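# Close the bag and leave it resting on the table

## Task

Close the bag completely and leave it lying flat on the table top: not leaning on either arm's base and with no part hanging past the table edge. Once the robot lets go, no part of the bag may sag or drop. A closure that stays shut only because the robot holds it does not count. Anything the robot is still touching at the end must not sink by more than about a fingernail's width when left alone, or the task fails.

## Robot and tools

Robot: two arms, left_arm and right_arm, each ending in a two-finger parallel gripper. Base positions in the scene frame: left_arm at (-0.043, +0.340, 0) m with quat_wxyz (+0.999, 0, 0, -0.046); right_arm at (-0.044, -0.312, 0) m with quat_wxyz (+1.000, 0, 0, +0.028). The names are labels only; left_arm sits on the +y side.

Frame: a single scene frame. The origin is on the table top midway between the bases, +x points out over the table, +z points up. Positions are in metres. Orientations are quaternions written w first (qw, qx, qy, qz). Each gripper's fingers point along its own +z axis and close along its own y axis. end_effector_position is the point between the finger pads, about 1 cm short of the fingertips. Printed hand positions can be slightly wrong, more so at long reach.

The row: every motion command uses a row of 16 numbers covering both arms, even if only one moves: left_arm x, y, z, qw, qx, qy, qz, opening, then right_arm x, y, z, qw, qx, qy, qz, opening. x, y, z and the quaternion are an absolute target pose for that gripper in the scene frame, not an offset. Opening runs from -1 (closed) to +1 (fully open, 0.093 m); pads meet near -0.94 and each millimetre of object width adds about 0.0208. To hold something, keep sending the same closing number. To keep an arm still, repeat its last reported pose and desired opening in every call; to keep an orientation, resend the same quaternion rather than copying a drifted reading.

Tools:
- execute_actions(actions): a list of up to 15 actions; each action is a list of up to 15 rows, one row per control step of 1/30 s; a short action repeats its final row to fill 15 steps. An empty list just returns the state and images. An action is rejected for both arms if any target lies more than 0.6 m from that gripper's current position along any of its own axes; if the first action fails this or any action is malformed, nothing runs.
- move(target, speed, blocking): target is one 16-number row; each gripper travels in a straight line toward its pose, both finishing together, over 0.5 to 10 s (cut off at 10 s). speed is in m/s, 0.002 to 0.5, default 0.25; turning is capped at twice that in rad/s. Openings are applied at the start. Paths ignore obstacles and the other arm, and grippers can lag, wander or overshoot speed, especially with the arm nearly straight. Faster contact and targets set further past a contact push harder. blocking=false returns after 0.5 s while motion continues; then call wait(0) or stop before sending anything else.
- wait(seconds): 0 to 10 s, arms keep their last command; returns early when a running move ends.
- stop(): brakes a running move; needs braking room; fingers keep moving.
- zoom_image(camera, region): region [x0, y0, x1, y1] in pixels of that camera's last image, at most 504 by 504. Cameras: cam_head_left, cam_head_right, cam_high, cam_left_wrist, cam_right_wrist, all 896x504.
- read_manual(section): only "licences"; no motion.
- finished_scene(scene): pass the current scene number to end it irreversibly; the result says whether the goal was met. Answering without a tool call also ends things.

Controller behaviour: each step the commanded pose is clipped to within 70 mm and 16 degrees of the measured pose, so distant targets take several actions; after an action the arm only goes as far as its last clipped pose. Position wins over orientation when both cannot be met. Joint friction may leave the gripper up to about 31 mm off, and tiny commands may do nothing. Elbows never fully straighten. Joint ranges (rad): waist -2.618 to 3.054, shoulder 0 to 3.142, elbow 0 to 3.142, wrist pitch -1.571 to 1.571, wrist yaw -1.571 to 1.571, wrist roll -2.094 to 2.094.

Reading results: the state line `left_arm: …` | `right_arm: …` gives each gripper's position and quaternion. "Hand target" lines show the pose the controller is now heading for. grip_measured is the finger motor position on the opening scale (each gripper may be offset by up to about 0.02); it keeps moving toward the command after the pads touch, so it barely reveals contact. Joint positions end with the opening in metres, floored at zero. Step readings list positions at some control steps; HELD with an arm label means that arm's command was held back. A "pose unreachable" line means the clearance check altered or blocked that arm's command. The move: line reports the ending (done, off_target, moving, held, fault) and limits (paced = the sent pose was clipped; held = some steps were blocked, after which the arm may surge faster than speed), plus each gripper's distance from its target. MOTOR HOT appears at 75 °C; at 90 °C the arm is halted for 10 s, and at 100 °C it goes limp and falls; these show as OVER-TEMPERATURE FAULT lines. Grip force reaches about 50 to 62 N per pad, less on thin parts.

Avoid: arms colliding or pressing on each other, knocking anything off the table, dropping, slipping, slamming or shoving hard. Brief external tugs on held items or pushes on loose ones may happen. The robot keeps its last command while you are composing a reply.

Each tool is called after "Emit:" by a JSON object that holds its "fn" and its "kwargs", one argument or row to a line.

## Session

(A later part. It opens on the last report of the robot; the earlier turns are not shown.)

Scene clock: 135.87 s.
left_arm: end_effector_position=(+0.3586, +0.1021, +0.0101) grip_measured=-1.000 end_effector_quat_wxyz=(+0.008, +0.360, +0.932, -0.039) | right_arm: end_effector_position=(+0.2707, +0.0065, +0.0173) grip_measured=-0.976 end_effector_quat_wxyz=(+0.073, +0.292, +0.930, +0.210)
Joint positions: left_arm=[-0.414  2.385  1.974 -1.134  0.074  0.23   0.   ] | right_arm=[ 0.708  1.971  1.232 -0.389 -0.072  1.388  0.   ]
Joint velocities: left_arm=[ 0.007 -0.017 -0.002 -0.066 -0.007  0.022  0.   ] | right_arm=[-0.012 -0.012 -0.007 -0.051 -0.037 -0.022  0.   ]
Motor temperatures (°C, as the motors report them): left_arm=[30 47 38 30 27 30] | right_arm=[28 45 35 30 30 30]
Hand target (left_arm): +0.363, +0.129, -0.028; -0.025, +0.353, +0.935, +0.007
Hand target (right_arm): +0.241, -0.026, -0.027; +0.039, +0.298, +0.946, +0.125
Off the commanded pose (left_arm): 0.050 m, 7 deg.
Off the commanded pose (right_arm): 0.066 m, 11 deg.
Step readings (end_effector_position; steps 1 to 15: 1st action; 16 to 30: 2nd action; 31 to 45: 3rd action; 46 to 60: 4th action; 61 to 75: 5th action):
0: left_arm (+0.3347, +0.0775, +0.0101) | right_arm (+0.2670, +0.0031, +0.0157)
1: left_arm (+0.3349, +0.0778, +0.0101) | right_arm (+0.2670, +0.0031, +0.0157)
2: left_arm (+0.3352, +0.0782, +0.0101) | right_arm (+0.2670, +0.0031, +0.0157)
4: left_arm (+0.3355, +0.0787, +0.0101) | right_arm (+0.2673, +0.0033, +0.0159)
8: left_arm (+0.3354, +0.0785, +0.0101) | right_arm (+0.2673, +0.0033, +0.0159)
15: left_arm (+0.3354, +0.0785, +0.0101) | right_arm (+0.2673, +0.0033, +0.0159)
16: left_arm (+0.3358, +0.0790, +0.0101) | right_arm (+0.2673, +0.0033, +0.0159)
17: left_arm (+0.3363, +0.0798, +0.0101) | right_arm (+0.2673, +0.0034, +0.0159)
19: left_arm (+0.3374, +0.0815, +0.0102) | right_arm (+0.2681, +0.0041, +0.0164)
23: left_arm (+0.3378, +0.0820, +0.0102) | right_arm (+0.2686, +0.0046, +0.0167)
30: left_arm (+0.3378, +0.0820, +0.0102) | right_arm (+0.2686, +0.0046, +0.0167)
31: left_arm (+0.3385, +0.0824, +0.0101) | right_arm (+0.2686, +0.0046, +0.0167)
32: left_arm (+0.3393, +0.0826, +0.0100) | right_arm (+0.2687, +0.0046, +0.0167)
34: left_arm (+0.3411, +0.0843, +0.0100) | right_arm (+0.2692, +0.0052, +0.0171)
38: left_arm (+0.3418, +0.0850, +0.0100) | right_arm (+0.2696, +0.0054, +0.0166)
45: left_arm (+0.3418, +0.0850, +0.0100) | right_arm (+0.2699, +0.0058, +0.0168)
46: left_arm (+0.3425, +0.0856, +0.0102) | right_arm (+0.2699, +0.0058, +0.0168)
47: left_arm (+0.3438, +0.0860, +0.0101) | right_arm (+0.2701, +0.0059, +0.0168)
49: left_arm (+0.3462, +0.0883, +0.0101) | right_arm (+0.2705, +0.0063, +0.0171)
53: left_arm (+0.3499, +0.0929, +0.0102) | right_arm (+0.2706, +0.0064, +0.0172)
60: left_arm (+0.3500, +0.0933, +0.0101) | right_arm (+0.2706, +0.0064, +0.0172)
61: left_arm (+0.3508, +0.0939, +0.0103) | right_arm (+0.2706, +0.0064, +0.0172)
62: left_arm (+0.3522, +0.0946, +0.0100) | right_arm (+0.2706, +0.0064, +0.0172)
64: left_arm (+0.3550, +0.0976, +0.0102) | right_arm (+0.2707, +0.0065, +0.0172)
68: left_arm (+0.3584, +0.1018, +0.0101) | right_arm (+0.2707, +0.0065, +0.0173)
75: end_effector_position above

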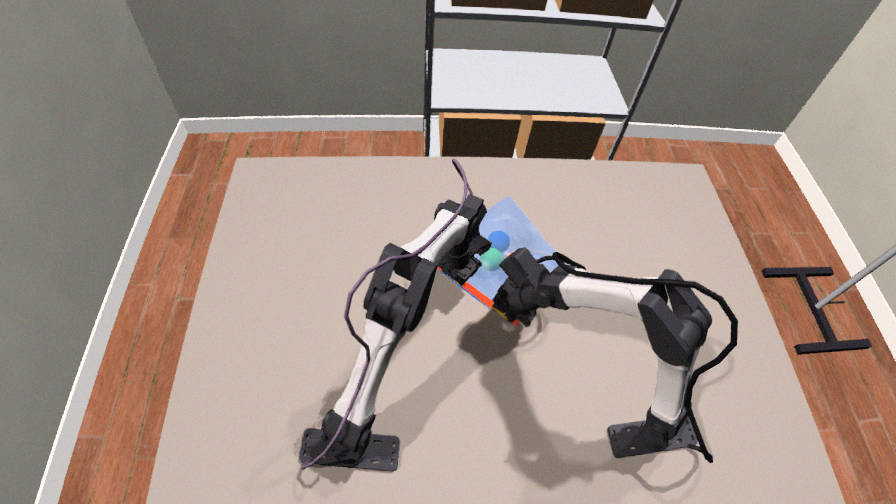

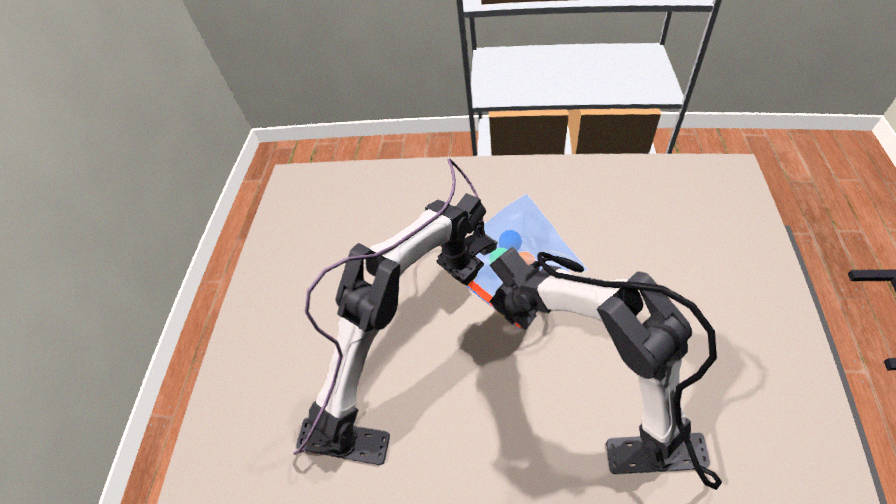

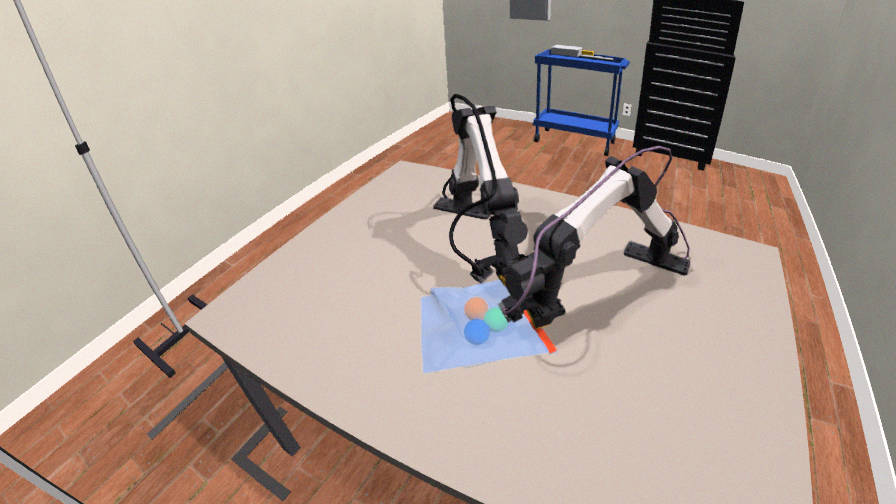

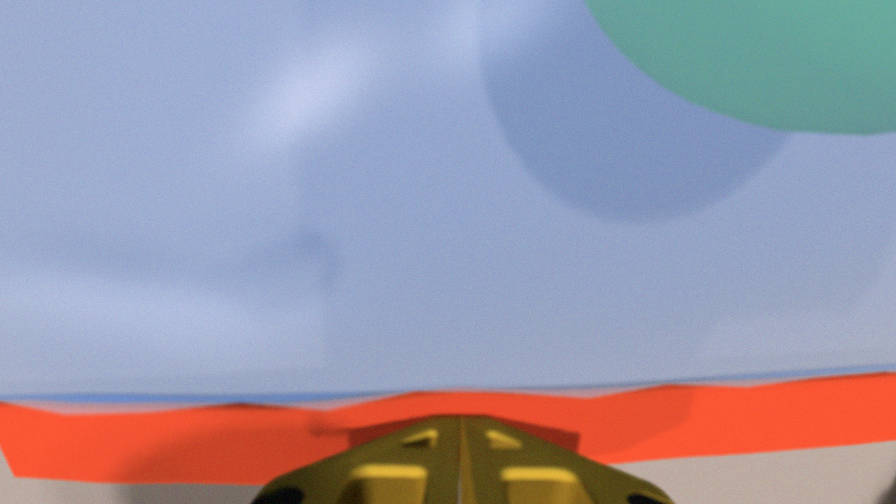

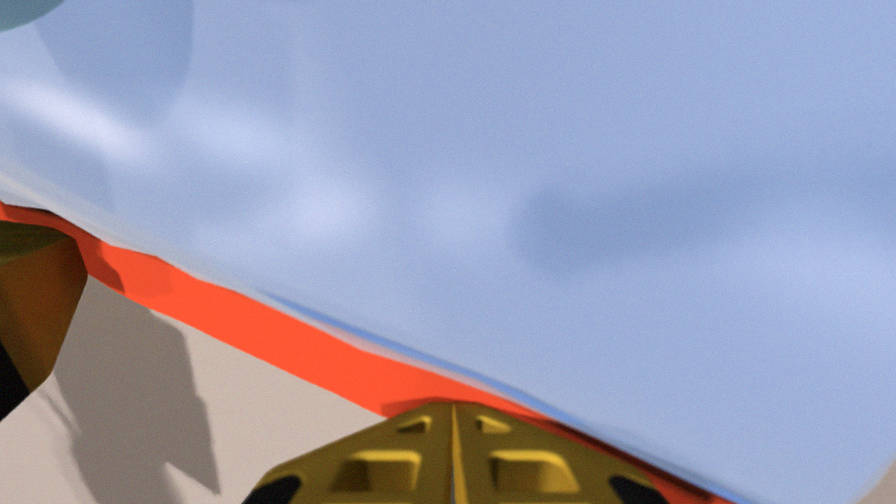

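Emit:
{"fn": "execute_actions", "kwargs": {
  "actions": [
    [[0.3763,0.1364,-0.032,-0.0245,0.3509,0.9361,0.0092,-1,0.241,-0.0258,-0.032,0.0393,0.2981,0.9455,0.1245,-1]],
    [[0.3855,0.1447,-0.032,-0.0245,0.3509,0.9361,0.0092,-1,0.241,-0.0258,-0.032,0.0393,0.2981,0.9455,0.1245,-1]],
    [[0.3947,0.1530,-0.032,-0.0245,0.3509,0.9361,0.0092,-1,0.241,-0.0258,-0.032,0.0393,0.2981,0.9455,0.1245,-1]],
    [[0.4039,0.1613,-0.032,-0.0245,0.3509,0.9361,0.0092,-1,0.241,-0.0258,-0.032,0.0393,0.2981,0.9455,0.1245,-1]]
  ]
}}

Scene clock: 139.13 s.
left_arm: end_effector_position=(+0.3931, +0.1356, +0.0104) grip_measured=-1.000 end_effector_quat_wxyz=(+0.003, +0.359, +0.932, -0.038) | right_arm: end_effector_position=(+0.2712, +0.0068, +0.0175) grip_measured=-0.976 end_effector_quat_wxyz=(+0.074, +0.291, +0.930, +0.211)
Joint positions: left_arm=[-0.318  2.48   2.147 -1.229  0.075  0.324  0.   ] | right_arm=[ 0.708  1.971  1.232 -0.387 -0.071  1.388  0.   ]
Joint velocities: left_arm=[-0.007 -0.002  0.012  0.007 -0.007 -0.037  0.   ] | right_arm=[ 0.002 -0.002 -0.012 -0.007 -0.037  0.022  0.   ]
Motor temperatures (°C, as the motors report them): left_arm=[30 47 38 30 27 30] | right_arm=[28 44 34 30 30 30]
Hand target (left_arm): +0.399, +0.162, -0.029; -0.025, +0.352, +0.936, +0.007
Hand target (right_arm): +0.241, -0.026, -0.027; +0.039, +0.298, +0.946, +0.125
Off the commanded pose (left_arm): 0.051 m, 6 deg.
Off the commanded pose (right_arm): 0.067 m, 11 deg.
Step readings (end_effector_position; steps 1 to 15: 1st action; 16 to 30: 2nd action; 31 to 45: 3rd action; 46 to 60: 4th action):
0: left_arm (+0.3587, +0.1020, +0.0102) | right_arm (+0.2707, +0.0065, +0.0173)
1: left_arm (+0.3592, +0.1026, +0.0104) | right_arm (+0.2707, +0.0065, +0.0173)
2: left_arm (+0.3603, +0.1030, +0.0101) | right_arm (+0.2707, +0.0065, +0.0173)
4: left_arm (+0.3624, +0.1050, +0.0102) | right_arm (+0.2709, +0.0066, +0.0174)
8: left_arm (+0.3661, +0.1093, +0.0103) | right_arm (+0.2709, +0.0066, +0.0174)
15: left_arm (+0.3662, +0.1095, +0.0102) | right_arm (+0.2709, +0.0066, +0.0174)
16: left_arm (+0.3668, +0.1101, +0.0104) | right_arm (+0.2709, +0.0066, +0.0174)
17: left_arm (+0.3681, +0.1107, +0.0101) | right_arm (+0.2709, +0.0066, +0.0174)
19: left_arm (+0.3709, +0.1134, +0.0104) | right_arm (+0.2710, +0.0067, +0.0174)
23: left_arm (+0.3750, +0.1182, +0.0104) | right_arm (+0.2710, +0.0067, +0.0174)
30: left_arm (+0.3757, +0.1189, +0.0102) | right_arm (+0.2710, +0.0067, +0.0174)
31: left_arm (+0.3763, +0.1195, +0.0105) | right_arm (+0.2710, +0.0067, +0.0174)
32: left_arm (+0.3776, +0.1202, +0.0102) | right_arm (+0.2710, +0.0067, +0.0174)
34: left_arm (+0.3798, +0.1223, +0.0103) | right_arm (+0.2711, +0.0067, +0.0174)
38: left_arm (+0.3834, +0.1264, +0.0103) | right_arm (+0.2711, +0.0067, +0.0174)
45: left_arm (+0.3835, +0.1266, +0.0103) | right_arm (+0.2711, +0.0067, +0.0174)
46: left_arm (+0.3841, +0.1271, +0.0105) | right_arm (+0.2711, +0.0067, +0.0174)
47: left_arm (+0.3855, +0.1277, +0.0103) | right_arm (+0.2711, +0.0067, +0.0175)
49: left_arm (+0.3880, +0.1299, +0.0105) | right_arm (+0.2712, +0.0068, +0.0175)
53: left_arm (+0.3922, +0.1346, +0.0106) | right_arm (+0.2712, +0.0068, +0.0175)
60: end_effector_position above

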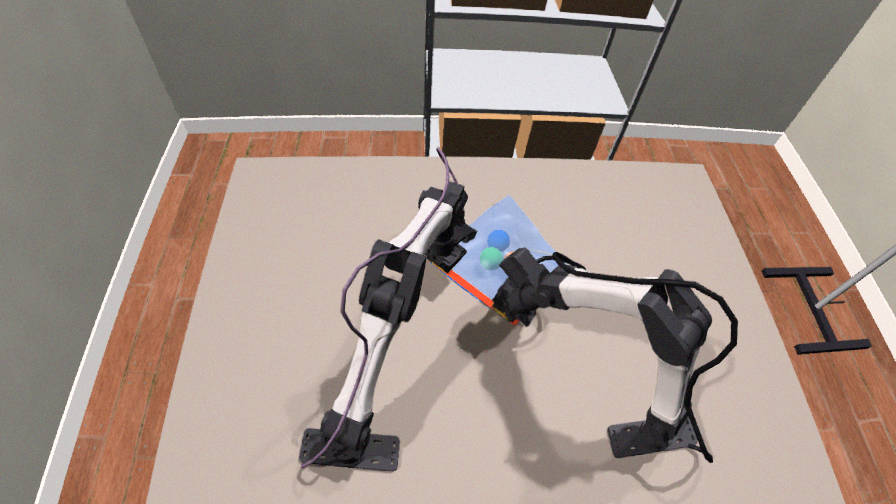

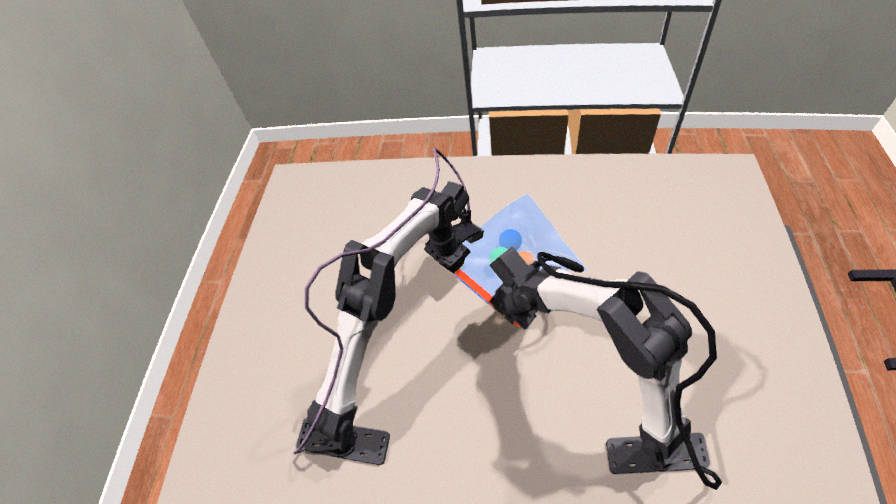

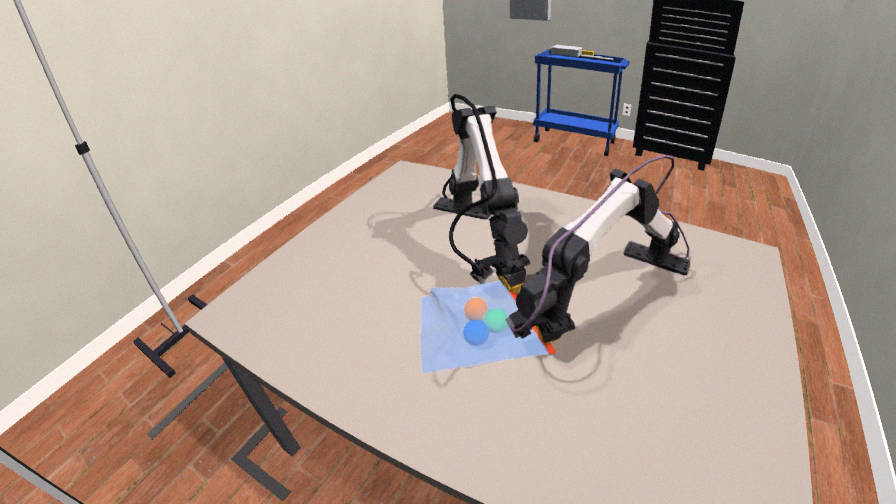

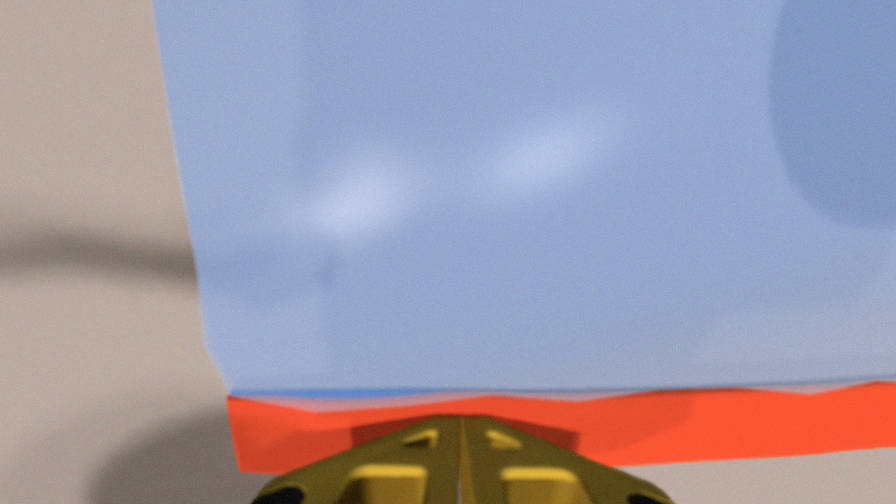

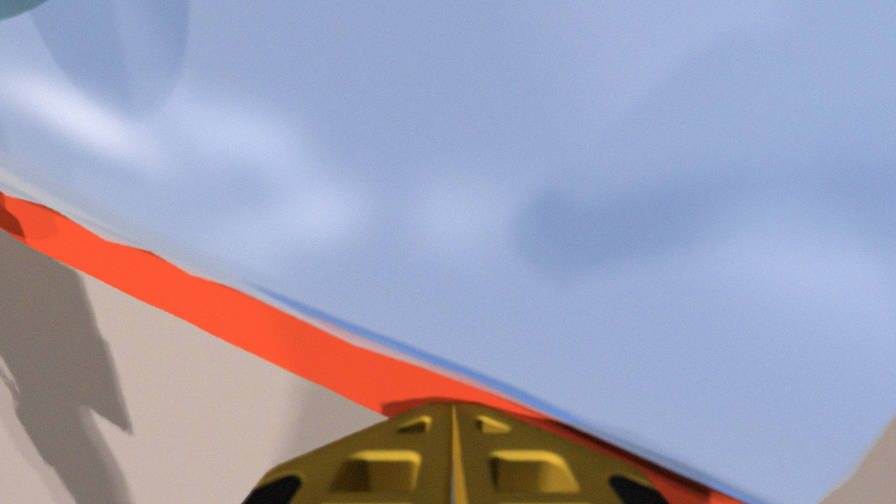

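Emit:
{"fn": "execute_actions", "kwargs": {
  "actions": [
    [[0.4131,0.1698,-0.032,-0.0245,0.3509,0.9361,0.0092,-1,0.241,-0.0258,-0.032,0.0393,0.2981,0.9455,0.1245,-1]],
    [[0.4223,0.1783,-0.032,-0.0245,0.3509,0.9361,0.0092,-1,0.241,-0.0258,-0.032,0.0393,0.2981,0.9455,0.1245,-1]],
    [[0.4315,0.1868,-0.032,-0.0245,0.3509,0.9361,0.0092,-1,0.241,-0.0258,-0.032,0.0393,0.2981,0.9455,0.1245,-1]]
  ]
}}

Scene clock: 141.70 s.
left_arm: end_effector_position=(+0.4276, +0.1662, +0.0091) grip_measured=-1.000 end_effector_quat_wxyz=(+0.011, +0.357, +0.934, -0.020) | right_arm: end_effector_position=(+0.2712, +0.0066, +0.0175) grip_measured=-0.976 end_effector_quat_wxyz=(+0.074, +0.292, +0.930, +0.210)
Joint positions: left_arm=[-0.246  2.589  2.346 -1.308  0.041  0.392  0.   ] | right_arm=[ 0.708  1.971  1.232 -0.387 -0.07   1.388  0.   ]
Joint velocities: left_arm=[ 0.042  0.139 -0.002  0.051 -0.3   -0.066  0.   ] | right_arm=[-0.017  0.002  0.007 -0.051 -0.007  0.007  0.   ]
Motor temperatures (°C, as the motors report them): left_arm=[30 47 38 30 27 30] | right_arm=[28 44 34 30 30 30]
Hand target (left_arm): +0.428, +0.187, -0.029; -0.024, +0.352, +0.936, +0.007
Hand target (right_arm): +0.241, -0.026, -0.027; +0.039, +0.298, +0.946, +0.125
Off the commanded pose (left_arm): 0.046 m, 5 deg.
Off the commanded pose (right_arm): 0.066 m, 11 deg.
Step readings (end_effector_position; steps 1 to 15: 1st action; 16 to 30: 2nd action; 31 to 45: 3rd action):
0: left_arm (+0.3931, +0.1356, +0.0105) | right_arm (+0.2712, +0.0068, +0.0175)
1: left_arm (+0.3937, +0.1360, +0.0107) | right_arm (+0.2712, +0.0067, +0.0175)
2: left_arm (+0.3956, +0.1371, +0.0103) | right_arm (+0.2712, +0.0067, +0.0175)
4: left_arm (+0.3985, +0.1399, +0.0107) | right_arm (+0.2712, +0.0067, +0.0175)
8: left_arm (+0.4029, +0.1443, +0.0104) | right_arm (+0.2712, +0.0067, +0.0175)
15: left_arm (+0.4032, +0.1445, +0.0106) | right_arm (+0.2712, +0.0067, +0.0175)
16: left_arm (+0.4038, +0.1448, +0.0108) | right_arm (+0.2712, +0.0067, +0.0175)
17: left_arm (+0.4053, +0.1455, +0.0105) | right_arm (+0.2712, +0.0067, +0.0175)
19: left_arm (+0.4082, +0.1480, +0.0106) | right_arm (+0.2712, +0.0067, +0.0175)
23: left_arm (+0.4126, +0.1521, +0.0106) | right_arm (+0.2712, +0.0067, +0.0175)
30: left_arm (+0.4133, +0.1527, +0.0107) | right_arm (+0.2712, +0.0067, +0.0175)
31: left_arm (+0.4139, +0.1533, +0.0109) | right_arm (+0.2712, +0.0067, +0.0175)
32: left_arm (+0.4156, +0.1540, +0.0104) | right_arm (+0.2712, +0.0067, +0.0175)
34: left_arm (+0.4188, +0.1569, +0.0106) | right_arm (+0.2712, +0.0067, +0.0175)
38: left_arm (+0.4239, +0.1620, +0.0105) | right_arm (+0.2712, +0.0067, +0.0175)
45: end_effector_position above

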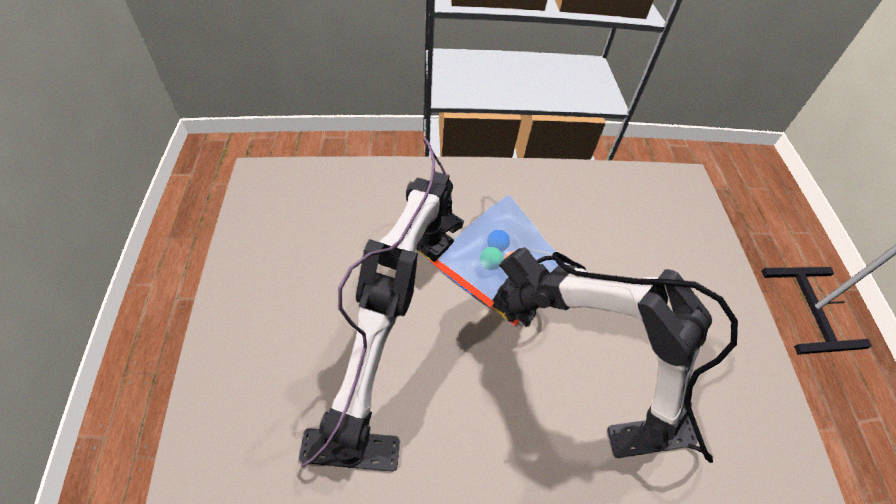

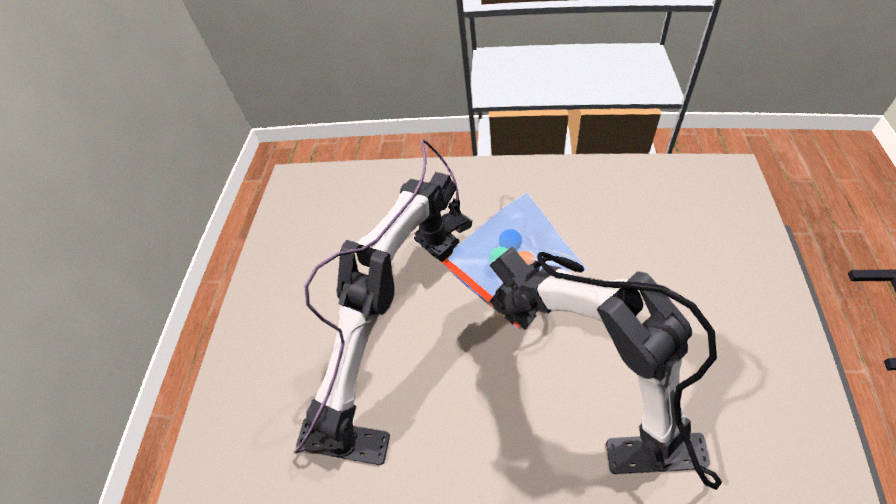

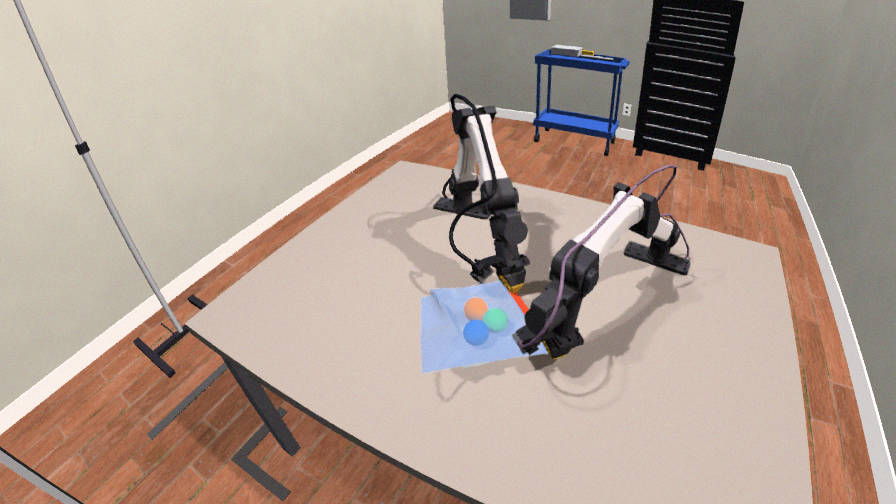

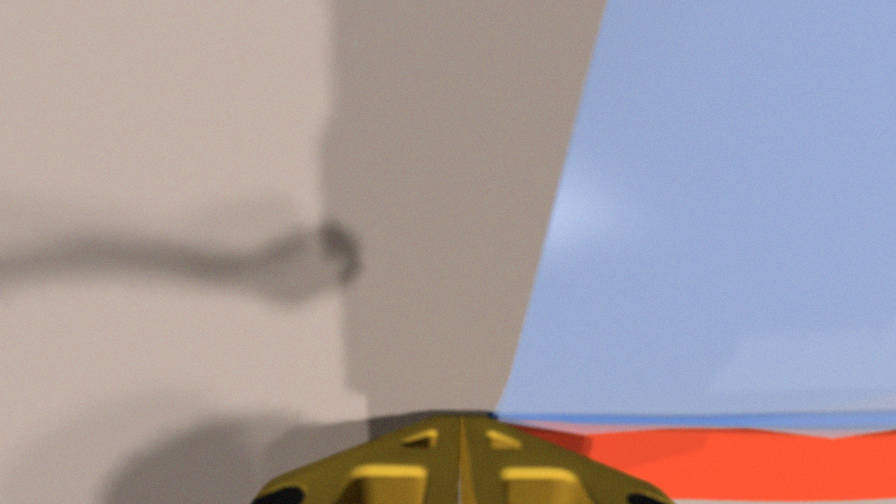

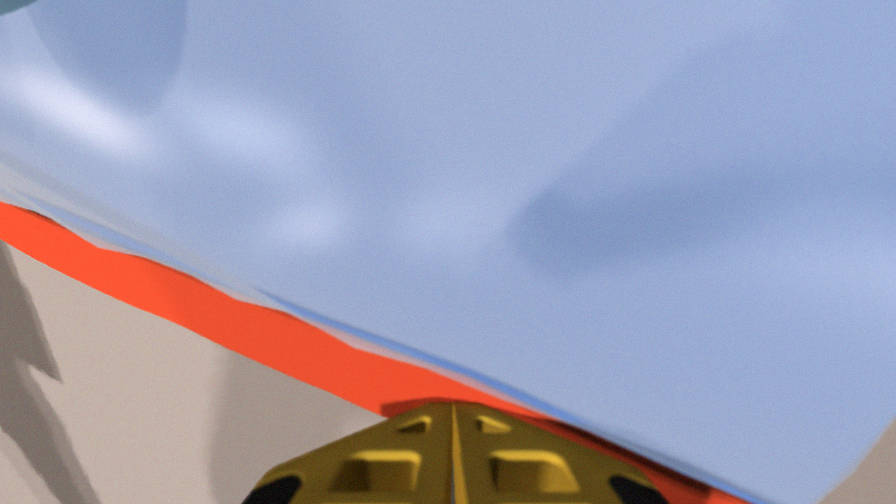

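Emit:
{"fn": "execute_actions", "kwargs": {
  "actions": [
    [[0.428,0.170,0.03,0.0,0.3509,0.9364,0.0,-1,0.241,-0.0258,-0.032,0.0393,0.2981,0.9455,0.1245,-1]],
    [[0.41,0.16,0.07,0.0,0.3509,0.9364,0.0,-1,0.241,-0.0258,-0.032,0.0393,0.2981,0.9455,0.1245,-1]],
    [[0.385,0.14,0.085,0.0,0.3509,0.9364,0.0,-1,0.241,-0.0258,-0.032,0.0393,0.2981,0.9455,0.1245,-1]],
    [[0.385,0.14,0.085,0.0,0.3509,0.9364,0.0,-1,0.241,-0.0258,-0.032,0.0393,0.2981,0.9455,0.1245,-1]]
  ]
}}

Emit:
{"fn": "zoom_image", "kwargs": {
  "camera": "cam_head_left",
  "region": [410, 240, 540, 335]
}}

Scene clock: 145.33 s.
left_arm: end_effector_position=(+0.3865, +0.1360, +0.0938) grip_measured=-1.000 end_effector_quat_wxyz=(+0.010, +0.357, +0.934, -0.002) | right_arm: end_effector_position=(+0.2711, +0.0065, +0.0174) grip_measured=-0.976 end_effector_quat_wxyz=(+0.074, +0.292, +0.930, +0.210)
Joint positions: left_arm=[-0.348  2.458  2.441 -1.533  0.003  0.289  0.   ] | right_arm=[ 0.708  1.971  1.232 -0.388 -0.07   1.388  0.   ]
Joint velocities: left_arm=[-0.002  0.012 -0.002  0.007 -0.037 -0.037  0.   ] | right_arm=[ 0.012 -0.017  0.002  0.007 -0.066  0.007  0.   ]
Motor temperatures (°C, as the motors report them): left_arm=[30 47 38 30 27 30] | right_arm=[28 43 34 30 30 30]
Hand target (left_arm): +0.385, +0.140, +0.085; -0.001, +0.351, +0.936, -0.000
Hand target (right_arm): +0.241, -0.026, -0.027; +0.039, +0.298, +0.946, +0.125
Off the commanded pose (left_arm): 0.010 m, 1 deg.
Off the commanded pose (right_arm): 0.066 m, 11 deg.
Step readings (end_effector_position; steps 1 to 15: 1st action; 16 to 30: 2nd action; 31 to 45: 3rd action; 46 to 60: 4th action):
0: left_arm (+0.4299, +0.1693, +0.0071) | right_arm (+0.2711, +0.0065, +0.0174)
1: left_arm (+0.4308, +0.1688, +0.0116) | right_arm (+0.2711, +0.0065, +0.0174)
2: left_arm (+0.4310, +0.1692, +0.0144) | right_arm (+0.2711, +0.0065, +0.0174)
4: left_arm (+0.4328, +0.1692, +0.0232) | right_arm (+0.2711, +0.0065, +0.0174)
8: left_arm (+0.4363, +0.1689, +0.0358) | right_arm (+0.2711, +0.0065, +0.0174)
15: left_arm (+0.4315, +0.1711, +0.0383) | right_arm (+0.2711, +0.0065, +0.0174)
16: left_arm (+0.4295, +0.1707, +0.0397) | right_arm (+0.2711, +0.0065, +0.0174)
17: left_arm (+0.4256, +0.1706, +0.0418) | right_arm (+0.2711, +0.0065, +0.0174)
19: left_arm (+0.4183, +0.1672, +0.0487) | right_arm (+0.2711, +0.0065, +0.0174)
23: left_arm (+0.4132, +0.1581, +0.0634) | right_arm (+0.2711, +0.0065, +0.0174)
30: left_arm (+0.4105, +0.1579, +0.0676) | right_arm (+0.2711, +0.0065, +0.0174)
31: left_arm (+0.4089, +0.1571, +0.0689) | right_arm (+0.2711, +0.0065, +0.0174)
32: left_arm (+0.4050, +0.1562, +0.0705) | right_arm (+0.2711, +0.0065, +0.0174)
34: left_arm (+0.3973, +0.1495, +0.0775) | right_arm (+0.2711, +0.0065, +0.0174)
38: left_arm (+0.3897, +0.1357, +0.0934) | right_arm (+0.2711, +0.0065, +0.0174)
45: left_arm (+0.3873, +0.1356, +0.0951) | right_arm (+0.2711, +0.0065, +0.0174)
46: left_arm (+0.3870, +0.1357, +0.0946) | right_arm (+0.2711, +0.0065, +0.0174)
47: left_arm (+0.3868, +0.1359, +0.0942) | right_arm (+0.2711, +0.0065, +0.0174)
49: left_arm (+0.3866, +0.1360, +0.0939) | right_arm (+0.2711, +0.0065, +0.0174)
53: left_arm (+0.3865, +0.1360, +0.0938) | right_arm (+0.2711, +0.0065, +0.0174)
60: end_effector_position above

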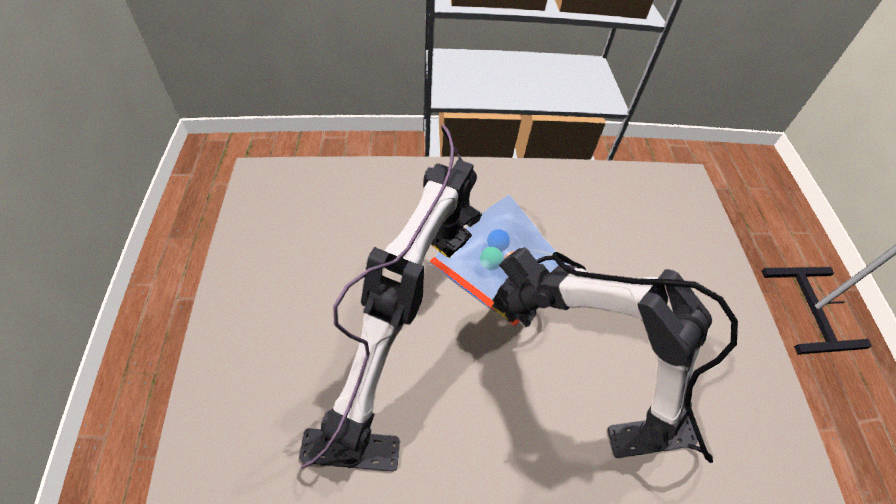

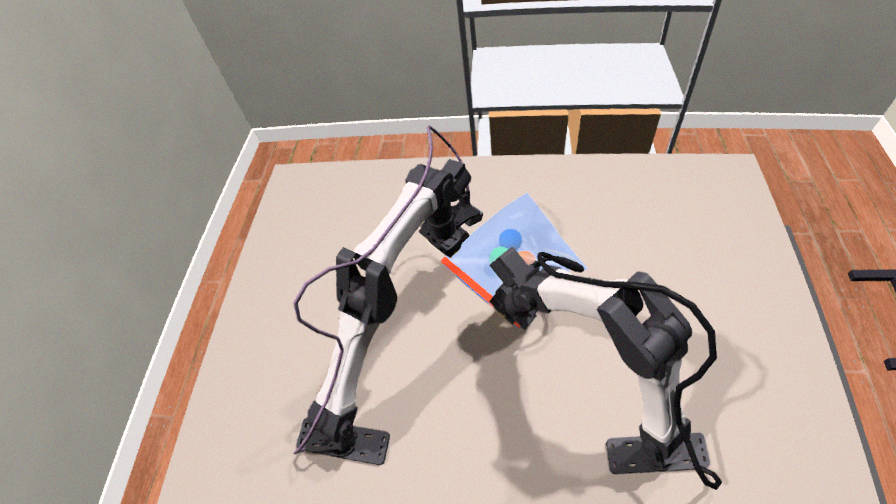

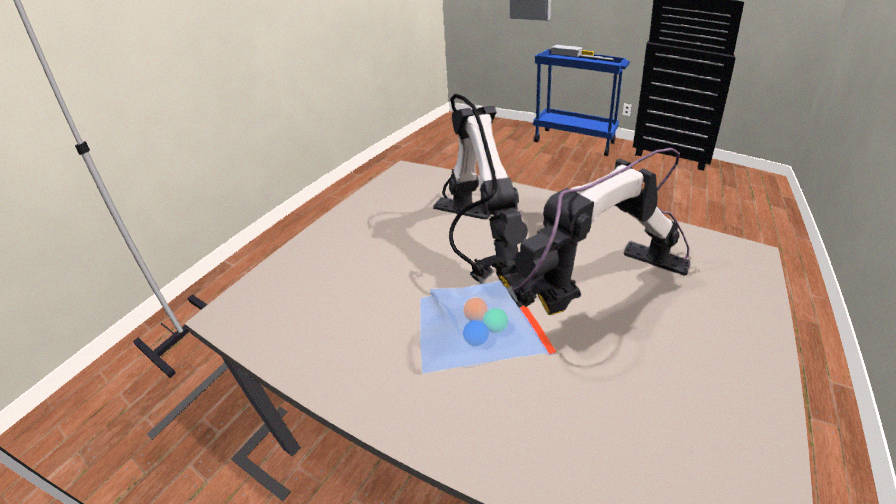

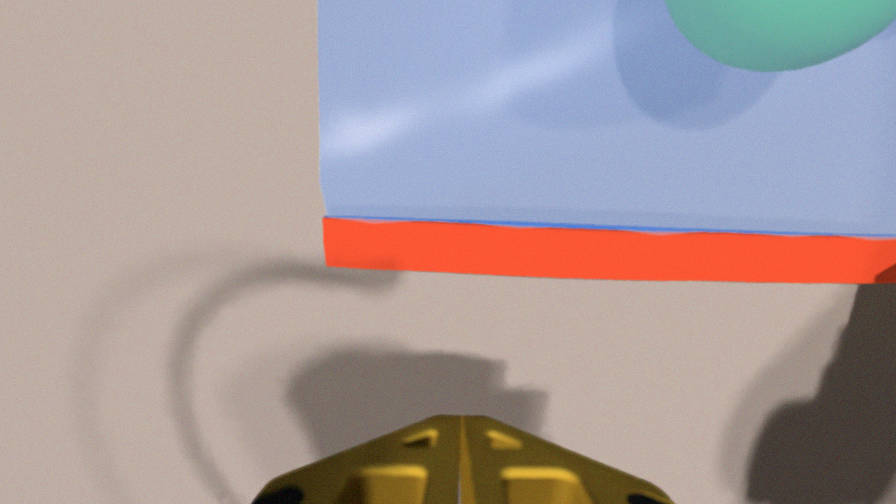

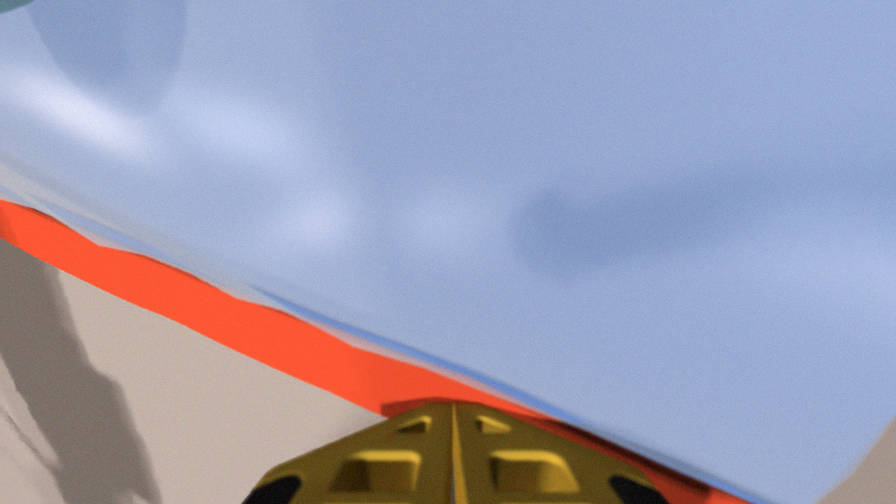

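Region (410, 240, 540, 335) of cam_head_left's 896x504 image, scaled by 3.877, with more detail than that image has; it fills the top 368 rows of this view, and the rest is white.

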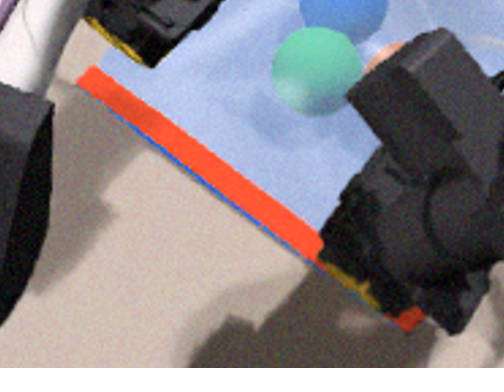

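Emit:
{"fn": "zoom_image", "kwargs": {
  "camera": "cam_left_wrist",
  "region": [310, 190, 810, 300]
}}

Emit:
{"fn": "zoom_image", "kwargs": {
  "camera": "cam_head_right",
  "region": [430, 245, 530, 335]
}}

Emit:
{"fn": "zoom_image", "kwargs": {
  "camera": "cam_high",
  "region": [480, 280, 580, 365]
}}

Region (310, 190, 810, 300) of cam_left_wrist's 896x504 image, scaled by 1.008, with more detail than that image has; it fills the top 111 rows of this view, and the rest is white.

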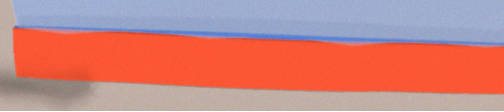

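Region (430, 245, 530, 335) of cam_head_right's 896x504 image, scaled by 5.040, with more detail than that image has; it fills the top 454 rows of this view, and the rest is white.

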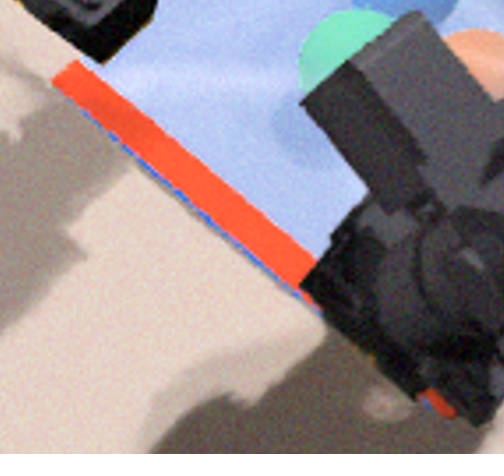

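Region (480, 280, 580, 365) of cam_high's 896x504 image, scaled by 5.040, with more detail than that image has; it fills the top 428 rows of this view, and the rest is white.

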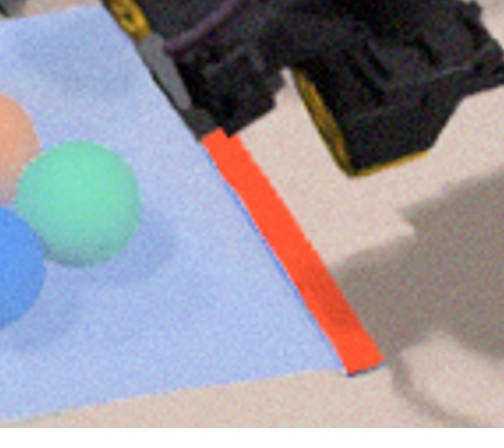

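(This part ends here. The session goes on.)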